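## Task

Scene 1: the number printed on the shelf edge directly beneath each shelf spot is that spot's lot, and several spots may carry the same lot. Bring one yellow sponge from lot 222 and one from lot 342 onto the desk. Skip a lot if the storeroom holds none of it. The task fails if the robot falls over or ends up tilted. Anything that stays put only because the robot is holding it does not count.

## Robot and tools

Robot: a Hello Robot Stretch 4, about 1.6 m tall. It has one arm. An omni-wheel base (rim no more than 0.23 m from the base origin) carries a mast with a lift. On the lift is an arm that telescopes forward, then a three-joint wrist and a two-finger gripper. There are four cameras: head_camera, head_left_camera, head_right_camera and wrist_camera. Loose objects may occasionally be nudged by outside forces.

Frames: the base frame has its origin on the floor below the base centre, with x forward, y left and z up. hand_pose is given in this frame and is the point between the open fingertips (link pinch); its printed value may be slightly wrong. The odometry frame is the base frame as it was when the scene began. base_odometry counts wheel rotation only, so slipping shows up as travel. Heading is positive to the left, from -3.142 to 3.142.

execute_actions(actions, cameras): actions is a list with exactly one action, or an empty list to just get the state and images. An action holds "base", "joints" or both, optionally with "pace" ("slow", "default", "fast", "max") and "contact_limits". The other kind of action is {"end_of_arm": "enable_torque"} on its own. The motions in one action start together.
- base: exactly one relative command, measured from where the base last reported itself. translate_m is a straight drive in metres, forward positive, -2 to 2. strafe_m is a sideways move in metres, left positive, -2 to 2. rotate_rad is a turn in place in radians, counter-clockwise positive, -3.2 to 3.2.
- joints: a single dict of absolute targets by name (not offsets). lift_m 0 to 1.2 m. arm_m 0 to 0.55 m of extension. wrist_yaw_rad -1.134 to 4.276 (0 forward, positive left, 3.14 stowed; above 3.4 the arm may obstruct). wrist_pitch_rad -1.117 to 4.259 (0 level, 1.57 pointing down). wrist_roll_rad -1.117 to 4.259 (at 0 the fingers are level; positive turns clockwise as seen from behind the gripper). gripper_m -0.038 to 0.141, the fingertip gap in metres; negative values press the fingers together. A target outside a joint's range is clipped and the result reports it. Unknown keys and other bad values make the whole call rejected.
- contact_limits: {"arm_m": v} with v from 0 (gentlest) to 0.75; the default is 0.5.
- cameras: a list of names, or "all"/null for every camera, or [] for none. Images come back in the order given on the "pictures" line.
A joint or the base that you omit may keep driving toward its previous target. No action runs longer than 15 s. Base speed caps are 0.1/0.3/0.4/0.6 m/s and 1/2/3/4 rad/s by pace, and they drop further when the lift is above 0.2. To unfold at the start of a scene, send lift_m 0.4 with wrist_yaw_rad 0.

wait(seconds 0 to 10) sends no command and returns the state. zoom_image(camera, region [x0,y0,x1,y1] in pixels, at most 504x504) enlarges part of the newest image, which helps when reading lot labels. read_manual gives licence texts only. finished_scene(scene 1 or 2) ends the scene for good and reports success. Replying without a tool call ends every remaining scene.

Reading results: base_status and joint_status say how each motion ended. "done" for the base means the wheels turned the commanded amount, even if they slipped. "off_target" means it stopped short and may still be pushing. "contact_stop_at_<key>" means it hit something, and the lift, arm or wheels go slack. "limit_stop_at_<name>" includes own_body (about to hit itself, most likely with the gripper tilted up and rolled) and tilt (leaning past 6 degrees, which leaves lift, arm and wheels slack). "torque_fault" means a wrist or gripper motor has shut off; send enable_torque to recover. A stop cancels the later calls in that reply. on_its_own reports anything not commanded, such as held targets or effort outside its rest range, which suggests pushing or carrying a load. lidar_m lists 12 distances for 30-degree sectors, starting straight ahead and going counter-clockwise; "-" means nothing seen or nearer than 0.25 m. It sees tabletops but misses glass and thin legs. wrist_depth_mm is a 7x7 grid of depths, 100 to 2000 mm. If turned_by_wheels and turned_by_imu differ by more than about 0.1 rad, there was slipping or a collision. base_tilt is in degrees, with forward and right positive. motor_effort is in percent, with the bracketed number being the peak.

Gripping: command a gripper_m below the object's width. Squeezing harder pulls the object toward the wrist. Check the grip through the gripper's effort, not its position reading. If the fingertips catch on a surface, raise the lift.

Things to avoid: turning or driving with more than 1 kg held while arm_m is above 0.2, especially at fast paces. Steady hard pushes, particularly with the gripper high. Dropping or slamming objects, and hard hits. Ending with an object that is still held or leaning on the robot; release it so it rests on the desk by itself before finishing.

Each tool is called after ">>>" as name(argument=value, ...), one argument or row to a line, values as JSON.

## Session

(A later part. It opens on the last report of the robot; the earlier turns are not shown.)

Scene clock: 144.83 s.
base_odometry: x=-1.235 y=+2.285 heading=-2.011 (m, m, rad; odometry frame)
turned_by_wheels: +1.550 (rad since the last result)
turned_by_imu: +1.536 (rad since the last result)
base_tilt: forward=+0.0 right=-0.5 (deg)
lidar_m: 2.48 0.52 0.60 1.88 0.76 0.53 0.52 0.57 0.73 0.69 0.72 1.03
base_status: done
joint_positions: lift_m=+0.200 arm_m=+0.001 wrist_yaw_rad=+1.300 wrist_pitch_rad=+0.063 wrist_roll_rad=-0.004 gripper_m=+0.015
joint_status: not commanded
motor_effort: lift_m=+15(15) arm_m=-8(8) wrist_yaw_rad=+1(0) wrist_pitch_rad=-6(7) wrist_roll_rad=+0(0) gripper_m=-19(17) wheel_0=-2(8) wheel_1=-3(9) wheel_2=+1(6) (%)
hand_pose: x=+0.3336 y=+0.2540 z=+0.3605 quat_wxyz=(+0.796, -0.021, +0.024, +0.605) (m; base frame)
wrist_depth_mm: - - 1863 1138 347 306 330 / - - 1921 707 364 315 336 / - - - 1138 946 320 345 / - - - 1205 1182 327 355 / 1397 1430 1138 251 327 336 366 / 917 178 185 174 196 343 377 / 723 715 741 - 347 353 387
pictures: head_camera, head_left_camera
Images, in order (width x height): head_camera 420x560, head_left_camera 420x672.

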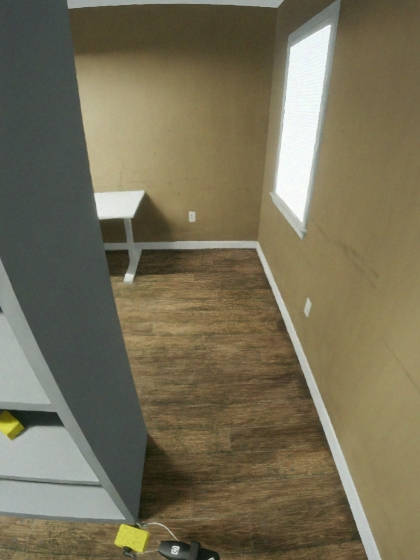

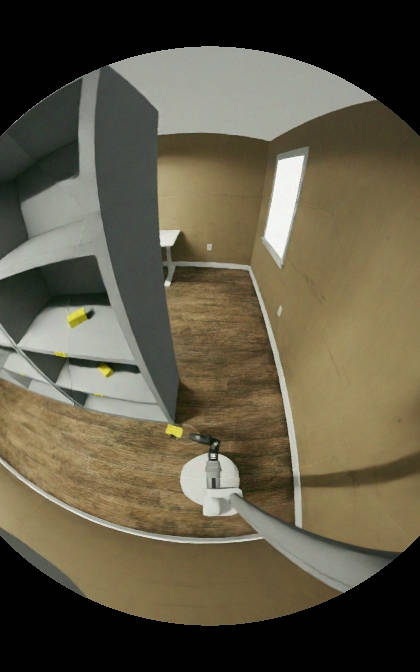

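>>> execute_actions(
  actions=[
    {"base":{"strafe_m":-0.22}},
  ],
  cameras=[],
)

>>> execute_actions(
  actions=[
    {"joints":{"wrist_yaw_rad":0}},
  ],
  cameras=[],
)

>>> execute_actions(
  actions=[
    {"base":{"translate_m":1.6},"pace":"fast"},
  ],
)

Scene clock: 147.27 s.
base_odometry: x=-1.434 y=+2.378 heading=-2.011 (m, m, rad; odometry frame)
turned_by_wheels: +0.000 (rad since the last result)
turned_by_imu: +0.000 (rad since the last result)
base_tilt: forward=+0.0 right=-0.4 (deg)
lidar_m: 1.99 0.74 0.67 1.85 0.76 0.56 0.52 0.55 0.47 0.46 0.50 0.69
base_status: done
joint_positions: lift_m=+0.200 arm_m=+0.001 wrist_yaw_rad=+1.300 wrist_pitch_rad=+0.063 wrist_roll_rad=-0.004 gripper_m=+0.015
joint_status: not commanded
motor_effort: lift_m=+14(15) arm_m=-8(8) wrist_yaw_rad=+1(3) wrist_pitch_rad=-5(6) wrist_roll_rad=-1(0) gripper_m=-17(19) wheel_0=+1(8) wheel_1=-1(11) wheel_2=+0(1) (%)
hand_pose: x=+0.3336 y=+0.2540 z=+0.3605 quat_wxyz=(+0.796, -0.021, +0.024, +0.605) (m; base frame)
wrist_depth_mm: - - - 1281 517 564 609 / - - - 627 530 574 627 / - - - 1008 539 591 647 / - - - 1366 549 603 - / 1397 1464 1366 251 559 615 1308 / 931 178 185 173 196 634 917 / 723 699 741 - 597 647 732
pictures: none
No camera images: the call's "cameras" was empty. Leave "cameras" out to get every camera's image.

Scene clock: 148.60 s.
base_odometry: x=-1.434 y=+2.378 heading=-2.011 (m, m, rad; odometry frame)
turned_by_wheels: +0.000 (rad since the last result)
turned_by_imu: +0.001 (rad since the last result)
base_tilt: forward=-0.1 right=-0.5 (deg)
lidar_m: 1.98 0.73 0.66 1.86 0.74 0.53 0.52 0.55 0.50 0.47 0.47 0.71
base_status: not commanded
joint_positions: lift_m=+0.200 arm_m=+0.001 wrist_yaw_rad=+0.001 wrist_pitch_rad=+0.063 wrist_roll_rad=-0.004 gripper_m=+0.015
joint_status: all done
motor_effort: lift_m=+14(15) arm_m=-8(8) wrist_yaw_rad=-3(9) wrist_pitch_rad=-6(6) wrist_roll_rad=+0(0) gripper_m=-18(21) wheel_0=+1(1) wheel_1=-1(1) wheel_2=+0(0) (%)
hand_pose: x=+0.4603 y=-0.0873 z=+0.3605 quat_wxyz=(+1.000, -0.002, +0.031, +0.000) (m; base frame)
wrist_depth_mm: - - - - 1464 788 569 / - - - - 1499 798 574 / - - - - 1499 809 574 / - - - - 1499 798 574 / 1397 1430 1430 251 1255 798 574 / 917 178 186 174 197 732 559 / 723 699 732 - 778 691 559
pictures: none
No camera images: the call's "cameras" was empty. Leave "cameras" out to get every camera's image.

Scene clock: 153.97 s.
base_odometry: x=-2.115 y=+0.930 heading=-2.011 (m, m, rad; odometry frame)
turned_by_wheels: +0.000 (rad since the last result)
turned_by_imu: +0.007 (rad since the last result)
base_tilt: forward=-0.1 right=-0.5 (deg)
lidar_m: 1.56 1.08 1.18 2.50 0.94 0.84 1.94 0.71 0.52 0.46 0.48 0.68
base_status: done
joint_positions: lift_m=+0.200 arm_m=+0.001 wrist_yaw_rad=+0.000 wrist_pitch_rad=+0.063 wrist_roll_rad=-0.004 gripper_m=+0.015
joint_status: not commanded
motor_effort: lift_m=+15(15) arm_m=-8(8) wrist_yaw_rad=-1(1) wrist_pitch_rad=-6(7) wrist_roll_rad=+0(1) gripper_m=-19(18) wheel_0=+1(8) wheel_1=+1(9) wheel_2=+2(13) (%)
hand_pose: x=+0.4602 y=-0.0874 z=+0.3605 quat_wxyz=(+1.000, -0.002, +0.031, +0.000) (m; base frame)
wrist_depth_mm: 1229 1255 1255 1281 1281 842 603 / 1281 1281 1308 1281 1308 854 609 / 1281 1281 1308 1308 1366 854 609 / 1308 1336 1336 1336 1366 854 615 / 1336 1336 1336 251 1255 842 603 / 917 178 186 174 196 750 597 / 723 707 741 - 778 699 580
pictures: head_camera, head_left_camera, head_right_camera, wrist_camera
camera_calibration (this result's frames):
wrist_camera: T_world_to_cam=[[-0.0378061, -0.999054, 0.0215113, -0.087408], [-0.0997882, -0.0176447, -0.994852, 0.453001], [0.99429, -0.0397581, -0.0990267, -0.195753], [0, 0, 0, 1]] pos_world=[0.236535, -0.087115, 0.433164]
Images, in order (width x height): head_camera 420x560, head_left_camera 420x672, head_right_camera 420x672, wrist_camera 616x392.

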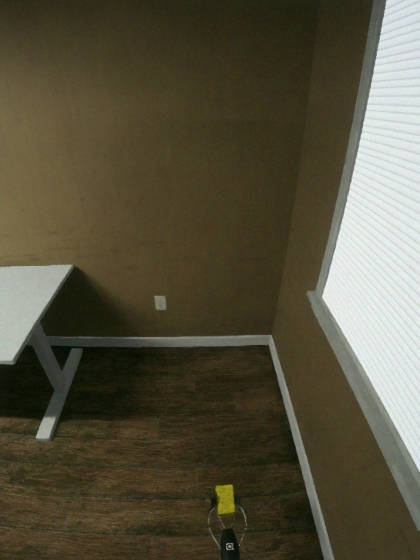

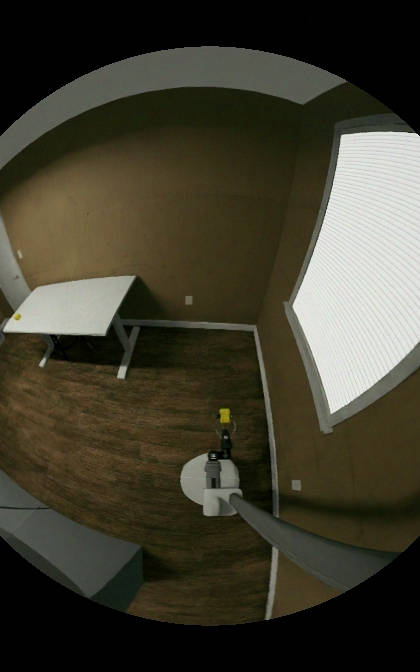

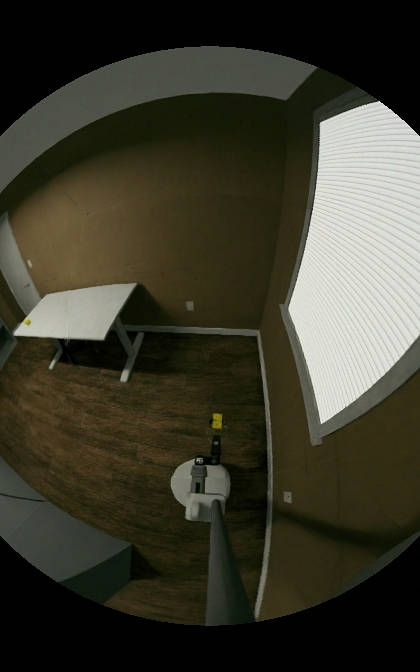

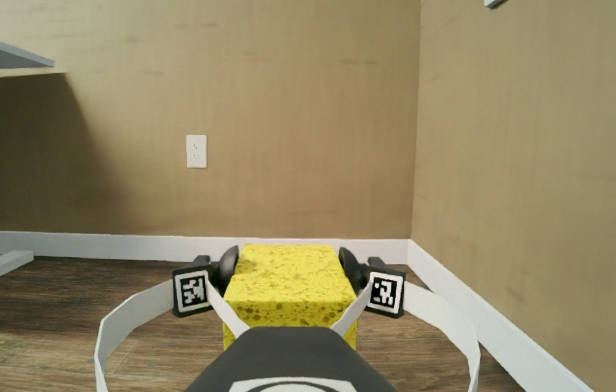

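>>> execute_actions(
  actions=[
    {"base":{"strafe_m":1.0},"joints":{"lift_m":0.72}},
  ],
  cameras=[],
)

>>> execute_actions(
  actions=[
    {"base":{"translate_m":0.2},"joints":{"arm_m":0.3}},
  ],
)

Scene clock: 158.97 s.
base_odometry: x=-1.210 y=+0.505 heading=-2.011 (m, m, rad; odometry frame)
turned_by_wheels: +0.000 (rad since the last result)
turned_by_imu: +0.004 (rad since the last result)
base_tilt: forward=-0.1 right=-0.5 (deg)
lidar_m: 0.79 0.82 1.15 2.41 0.93 0.67 0.64 0.68 1.57 1.48 1.54 0.84
base_status: done
joint_positions: lift_m=+0.720 arm_m=+0.001 wrist_yaw_rad=+0.000 wrist_pitch_rad=+0.063 wrist_roll_rad=-0.004 gripper_m=+0.015
joint_status: all done
motor_effort: lift_m=+25(27) arm_m=-8(8) wrist_yaw_rad=-1(3) wrist_pitch_rad=-7(6) wrist_roll_rad=+0(2) gripper_m=-18(19) wheel_0=-2(10) wheel_1=+1(10) wheel_2=+1(2) (%)
hand_pose: x=+0.4602 y=-0.0874 z=+0.8797 quat_wxyz=(+1.000, -0.002, +0.031, +0.000) (m; base frame)
wrist_depth_mm: 1255 1255 1281 1336 1308 1308 1308 / 1281 1308 1281 1308 1308 1336 1336 / 1308 1336 1336 1336 1366 1397 1366 / 1308 1336 1336 1397 1366 1397 1397 / 741 778 778 251 1397 1430 1430 / 866 178 185 174 196 1430 1464 / 1366 1430 1430 - 1430 1464 1464
pictures: none
No camera images: the call's "cameras" was empty. Leave "cameras" out to get every camera's image.

Scene clock: 161.03 s.
base_odometry: x=-1.295 y=+0.324 heading=-2.010 (m, m, rad; odometry frame)
turned_by_wheels: +0.000 (rad since the last result)
turned_by_imu: +0.002 (rad since the last result)
base_tilt: forward=+0.0 right=-0.4 (deg)
lidar_m: 0.59 0.65 0.89 2.74 1.19 0.88 0.84 0.87 1.56 1.48 1.56 0.64
base_status: done
joint_positions: lift_m=+0.720 arm_m=+0.299 wrist_yaw_rad=+0.000 wrist_pitch_rad=+0.063 wrist_roll_rad=-0.004 gripper_m=+0.015
joint_status: all done
motor_effort: lift_m=+25(25) arm_m=+8(9) wrist_yaw_rad=-2(3) wrist_pitch_rad=-5(9) wrist_roll_rad=-1(1) gripper_m=-17(18) wheel_0=+2(6) wheel_1=+2(7) wheel_2=+0(9) (%)
hand_pose: x=+0.7574 y=-0.0874 z=+0.8798 quat_wxyz=(+1.000, -0.002, +0.031, +0.000) (m; base frame)
wrist_depth_mm: 820 820 831 842 842 842 842 / 820 842 842 854 854 854 866 / 842 854 854 866 878 878 878 / 866 878 878 878 904 904 904 / 741 768 778 250 904 917 917 / 488 178 186 173 196 931 960 / 382 373 389 - 415 946 960
pictures: head_camera, head_left_camera, head_right_camera, wrist_camera
camera_calibration (this result's frames):
wrist_camera: T_world_to_cam=[[-0.0378759, -0.999051, 0.0215033, -0.0873013], [-0.0995778, -0.0176382, -0.994873, 0.999083], [0.994309, -0.039823, -0.0988153, -0.440017], [0, 0, 0, 1]] pos_world=[0.533693, -0.0871192, 0.952358]
Images, in order (width x height): head_camera 420x560, head_left_camera 420x672, head_right_camera 420x672, wrist_camera 616x392.

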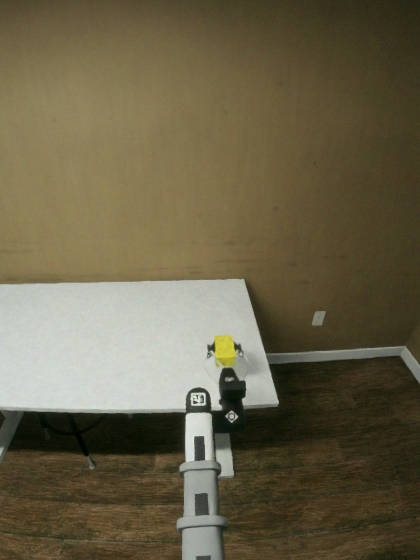

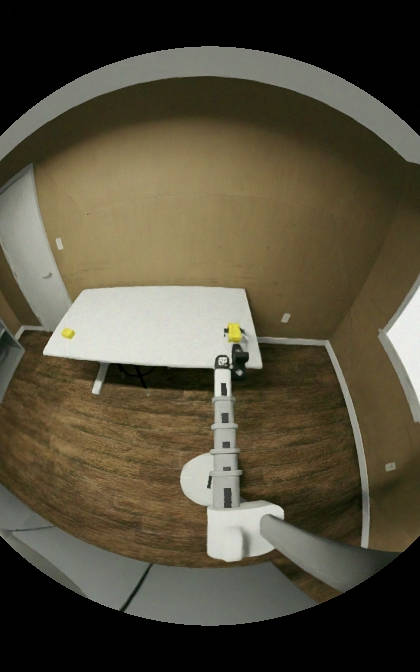

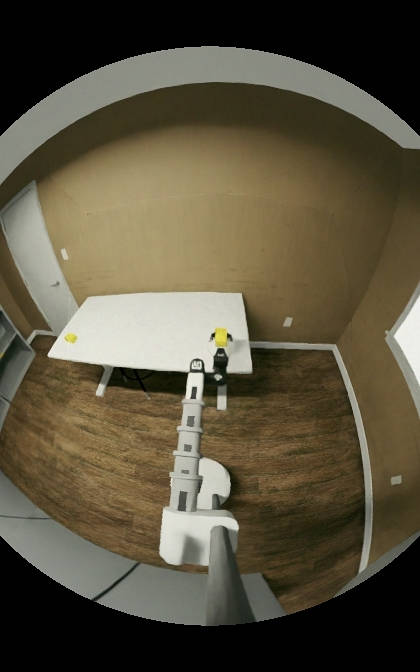

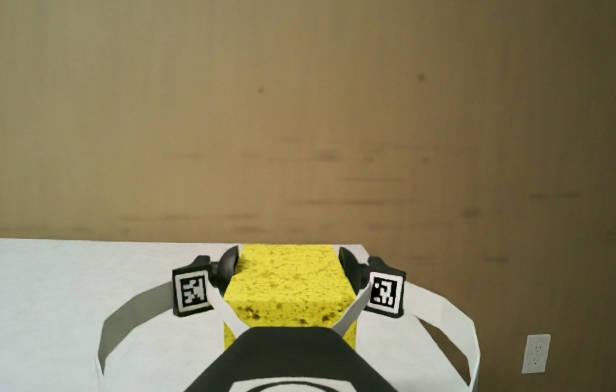

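Near the edge; shift left then place.

>>> execute_actions(
  actions=[
    {"base":{"strafe_m":0.15},"joints":{"lift_m":0.66,"wrist_pitch_rad":0.15}},
  ],
  cameras=[],
)

>>> execute_actions(
  actions=[
    {"joints":{"lift_m":0.637}},
  ],
  cameras=[],
)

>>> execute_actions(
  actions=[
    {"joints":{"gripper_m":0.12}},
  ],
  cameras=["wrist_camera"],
)

>>> execute_actions(
  actions=[
    {"joints":{"lift_m":0.75,"arm_m":0.0}},
  ],
  cameras=["head_camera","head_left_camera"],
)

Scene clock: 163.37 s.
base_odometry: x=-1.159 y=+0.260 heading=-2.010 (m, m, rad; odometry frame)
turned_by_wheels: +0.000 (rad since the last result)
turned_by_imu: +0.001 (rad since the last result)
base_tilt: forward=-0.1 right=-0.4 (deg)
lidar_m: 0.60 0.62 0.87 2.59 1.21 0.86 0.83 0.90 1.72 1.63 1.74 0.63
base_status: done
joint_positions: lift_m=+0.660 arm_m=+0.299 wrist_yaw_rad=+0.000 wrist_pitch_rad=+0.152 wrist_roll_rad=-0.004 gripper_m=+0.015
joint_status: all done
motor_effort: lift_m=+14(23) arm_m=+8(8) wrist_yaw_rad=-2(4) wrist_pitch_rad=-5(4) wrist_roll_rad=+0(0) gripper_m=-17(20) wheel_0=-1(10) wheel_1=+0(9) wheel_2=+0(0) (%)
hand_pose: x=+0.7546 y=-0.0874 z=+0.7949 quat_wxyz=(+0.997, -0.002, +0.076, +0.000) (m; base frame)
wrist_depth_mm: 809 809 809 820 820 820 831 / 820 820 831 842 842 854 842 / 842 854 866 878 878 878 891 / 668 683 699 715 741 904 917 / 410 418 427 251 449 449 931 / 294 178 186 173 196 319 315 / 238 235 244 - 257 243 -
pictures: none
No camera images: the call's "cameras" was empty. Leave "cameras" out to get every camera's image.

Scene clock: 164.20 s.
base_odometry: x=-1.159 y=+0.260 heading=-2.010 (m, m, rad; odometry frame)
turned_by_wheels: +0.000 (rad since the last result)
turned_by_imu: +0.000 (rad since the last result)
base_tilt: forward=-0.1 right=-0.5 (deg)
lidar_m: 0.59 0.64 0.87 2.58 1.19 0.86 0.81 0.89 1.73 1.63 1.73 0.65
base_status: not commanded
joint_positions: lift_m=+0.637 arm_m=+0.299 wrist_yaw_rad=+0.000 wrist_pitch_rad=+0.152 wrist_roll_rad=-0.004 gripper_m=+0.015
joint_status: all done
motor_effort: lift_m=+15(15) arm_m=+8(8) wrist_yaw_rad=-2(1) wrist_pitch_rad=-6(5) wrist_roll_rad=+0(0) gripper_m=-17(18) wheel_0=-1(1) wheel_1=+0(0) wheel_2=+0(0) (%)
hand_pose: x=+0.7546 y=-0.0874 z=+0.7719 quat_wxyz=(+0.997, -0.002, +0.076, +0.000) (m; base frame)
wrist_depth_mm: 809 798 809 820 831 820 831 / 809 820 831 842 842 854 866 / 842 866 866 866 866 891 878 / 574 591 609 621 634 904 931 / 351 362 366 250 384 384 389 / 252 177 186 173 197 272 271 / 206 202 210 - 220 209 -
pictures: none
No camera images: the call's "cameras" was empty. Leave "cameras" out to get every camera's image.

Scene clock: 166.10 s.
base_odometry: x=-1.159 y=+0.260 heading=-2.010 (m, m, rad; odometry frame)
turned_by_wheels: +0.000 (rad since the last result)
turned_by_imu: +0.001 (rad since the last result)
base_tilt: forward=+0.0 right=-0.4 (deg)
lidar_m: 0.59 0.63 0.88 2.57 1.19 0.89 0.84 0.87 1.72 1.62 1.73 0.63
base_status: not commanded
joint_positions: lift_m=+0.637 arm_m=+0.299 wrist_yaw_rad=+0.000 wrist_pitch_rad=+0.152 wrist_roll_rad=-0.004 gripper_m=+0.120
joint_status: all done
motor_effort: lift_m=+14(15) arm_m=+8(8) wrist_yaw_rad=-2(2) wrist_pitch_rad=-7(8) wrist_roll_rad=+0(1) gripper_m=-1(17) wheel_0=-1(1) wheel_1=+0(0) wheel_2=+0(0) (%)
hand_pose: x=+0.7546 y=-0.0874 z=+0.7719 quat_wxyz=(+0.997, -0.002, +0.076, +0.000) (m; base frame)
wrist_depth_mm: 798 809 798 809 809 831 842 / 820 820 831 842 854 842 854 / 842 842 854 866 866 878 891 / 569 585 603 621 640 891 931 / 349 355 345 258 384 389 389 / 253 236 193 186 244 273 272 / 206 202 209 - 220 208 -
pictures: wrist_camera
camera_calibration (this result's frames):
wrist_camera: T_world_to_cam=[[-0.0358037, -0.99905, 0.0248263, -0.089218], [-0.188399, -0.0176492, -0.981934, 0.948506], [0.98144, -0.0398341, -0.187588, -0.369688], [0, 0, 0, 1]] pos_world=[0.53833, -0.0871191, 0.864236]
Images, in order (width x height): wrist_camera 616x392.

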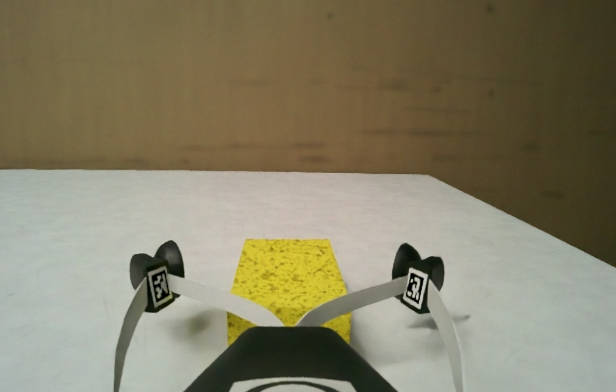

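Scene clock: 168.10 s.
base_odometry: x=-1.159 y=+0.260 heading=-2.010 (m, m, rad; odometry frame)
turned_by_wheels: +0.000 (rad since the last result)
turned_by_imu: +0.001 (rad since the last result)
base_tilt: forward=-0.1 right=-0.5 (deg)
lidar_m: 0.60 0.64 0.85 2.57 1.21 0.88 0.83 0.88 1.72 1.61 1.68 0.65
base_status: not commanded
joint_positions: lift_m=+0.750 arm_m=+0.001 wrist_yaw_rad=+0.000 wrist_pitch_rad=+0.153 wrist_roll_rad=-0.004 gripper_m=+0.120
joint_status: all done
motor_effort: lift_m=+25(25) arm_m=-9(7) wrist_yaw_rad=-2(3) wrist_pitch_rad=-7(7) wrist_roll_rad=+0(0) gripper_m=+0(0) wheel_0=-1(1) wheel_1=+0(0) wheel_2=+0(0) (%)
hand_pose: x=+0.4575 y=-0.0874 z=+0.8839 quat_wxyz=(+0.997, -0.002, +0.076, +0.000) (m; base frame)
wrist_depth_mm: 1078 1060 1078 1098 1098 1098 1098 / 1098 1098 1118 1118 1118 1138 1118 / 1118 1138 1138 1160 1160 1182 1182 / 1042 1060 1098 1138 1182 1229 1205 / 634 647 676 683 699 1229 1255 / 459 427 436 466 445 496 1308 / 654 621 424 - 1336 1336 1366
pictures: head_camera, head_left_camera
Images, in order (width x height): head_camera 420x560, head_left_camera 420x672.

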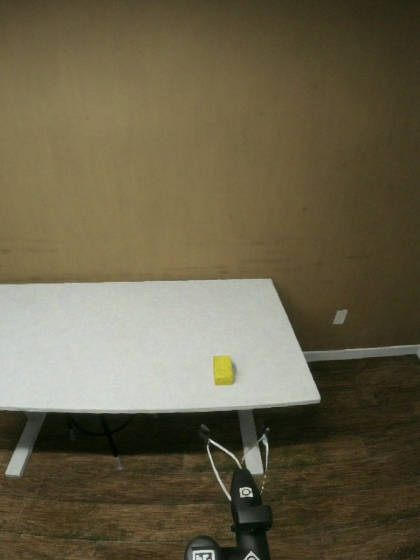

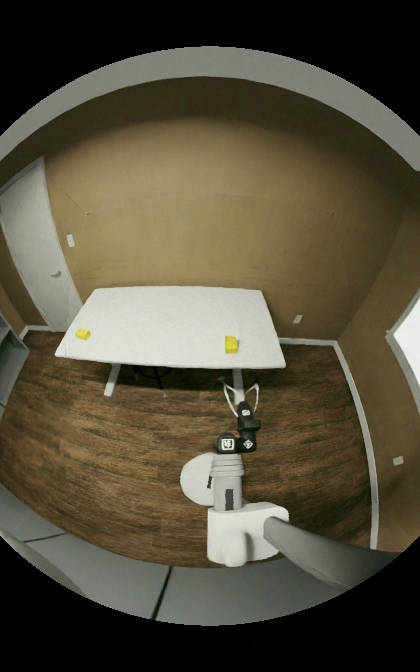

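>>> finished_scene(
  scene=1,
)

The scene is finished: the task was done.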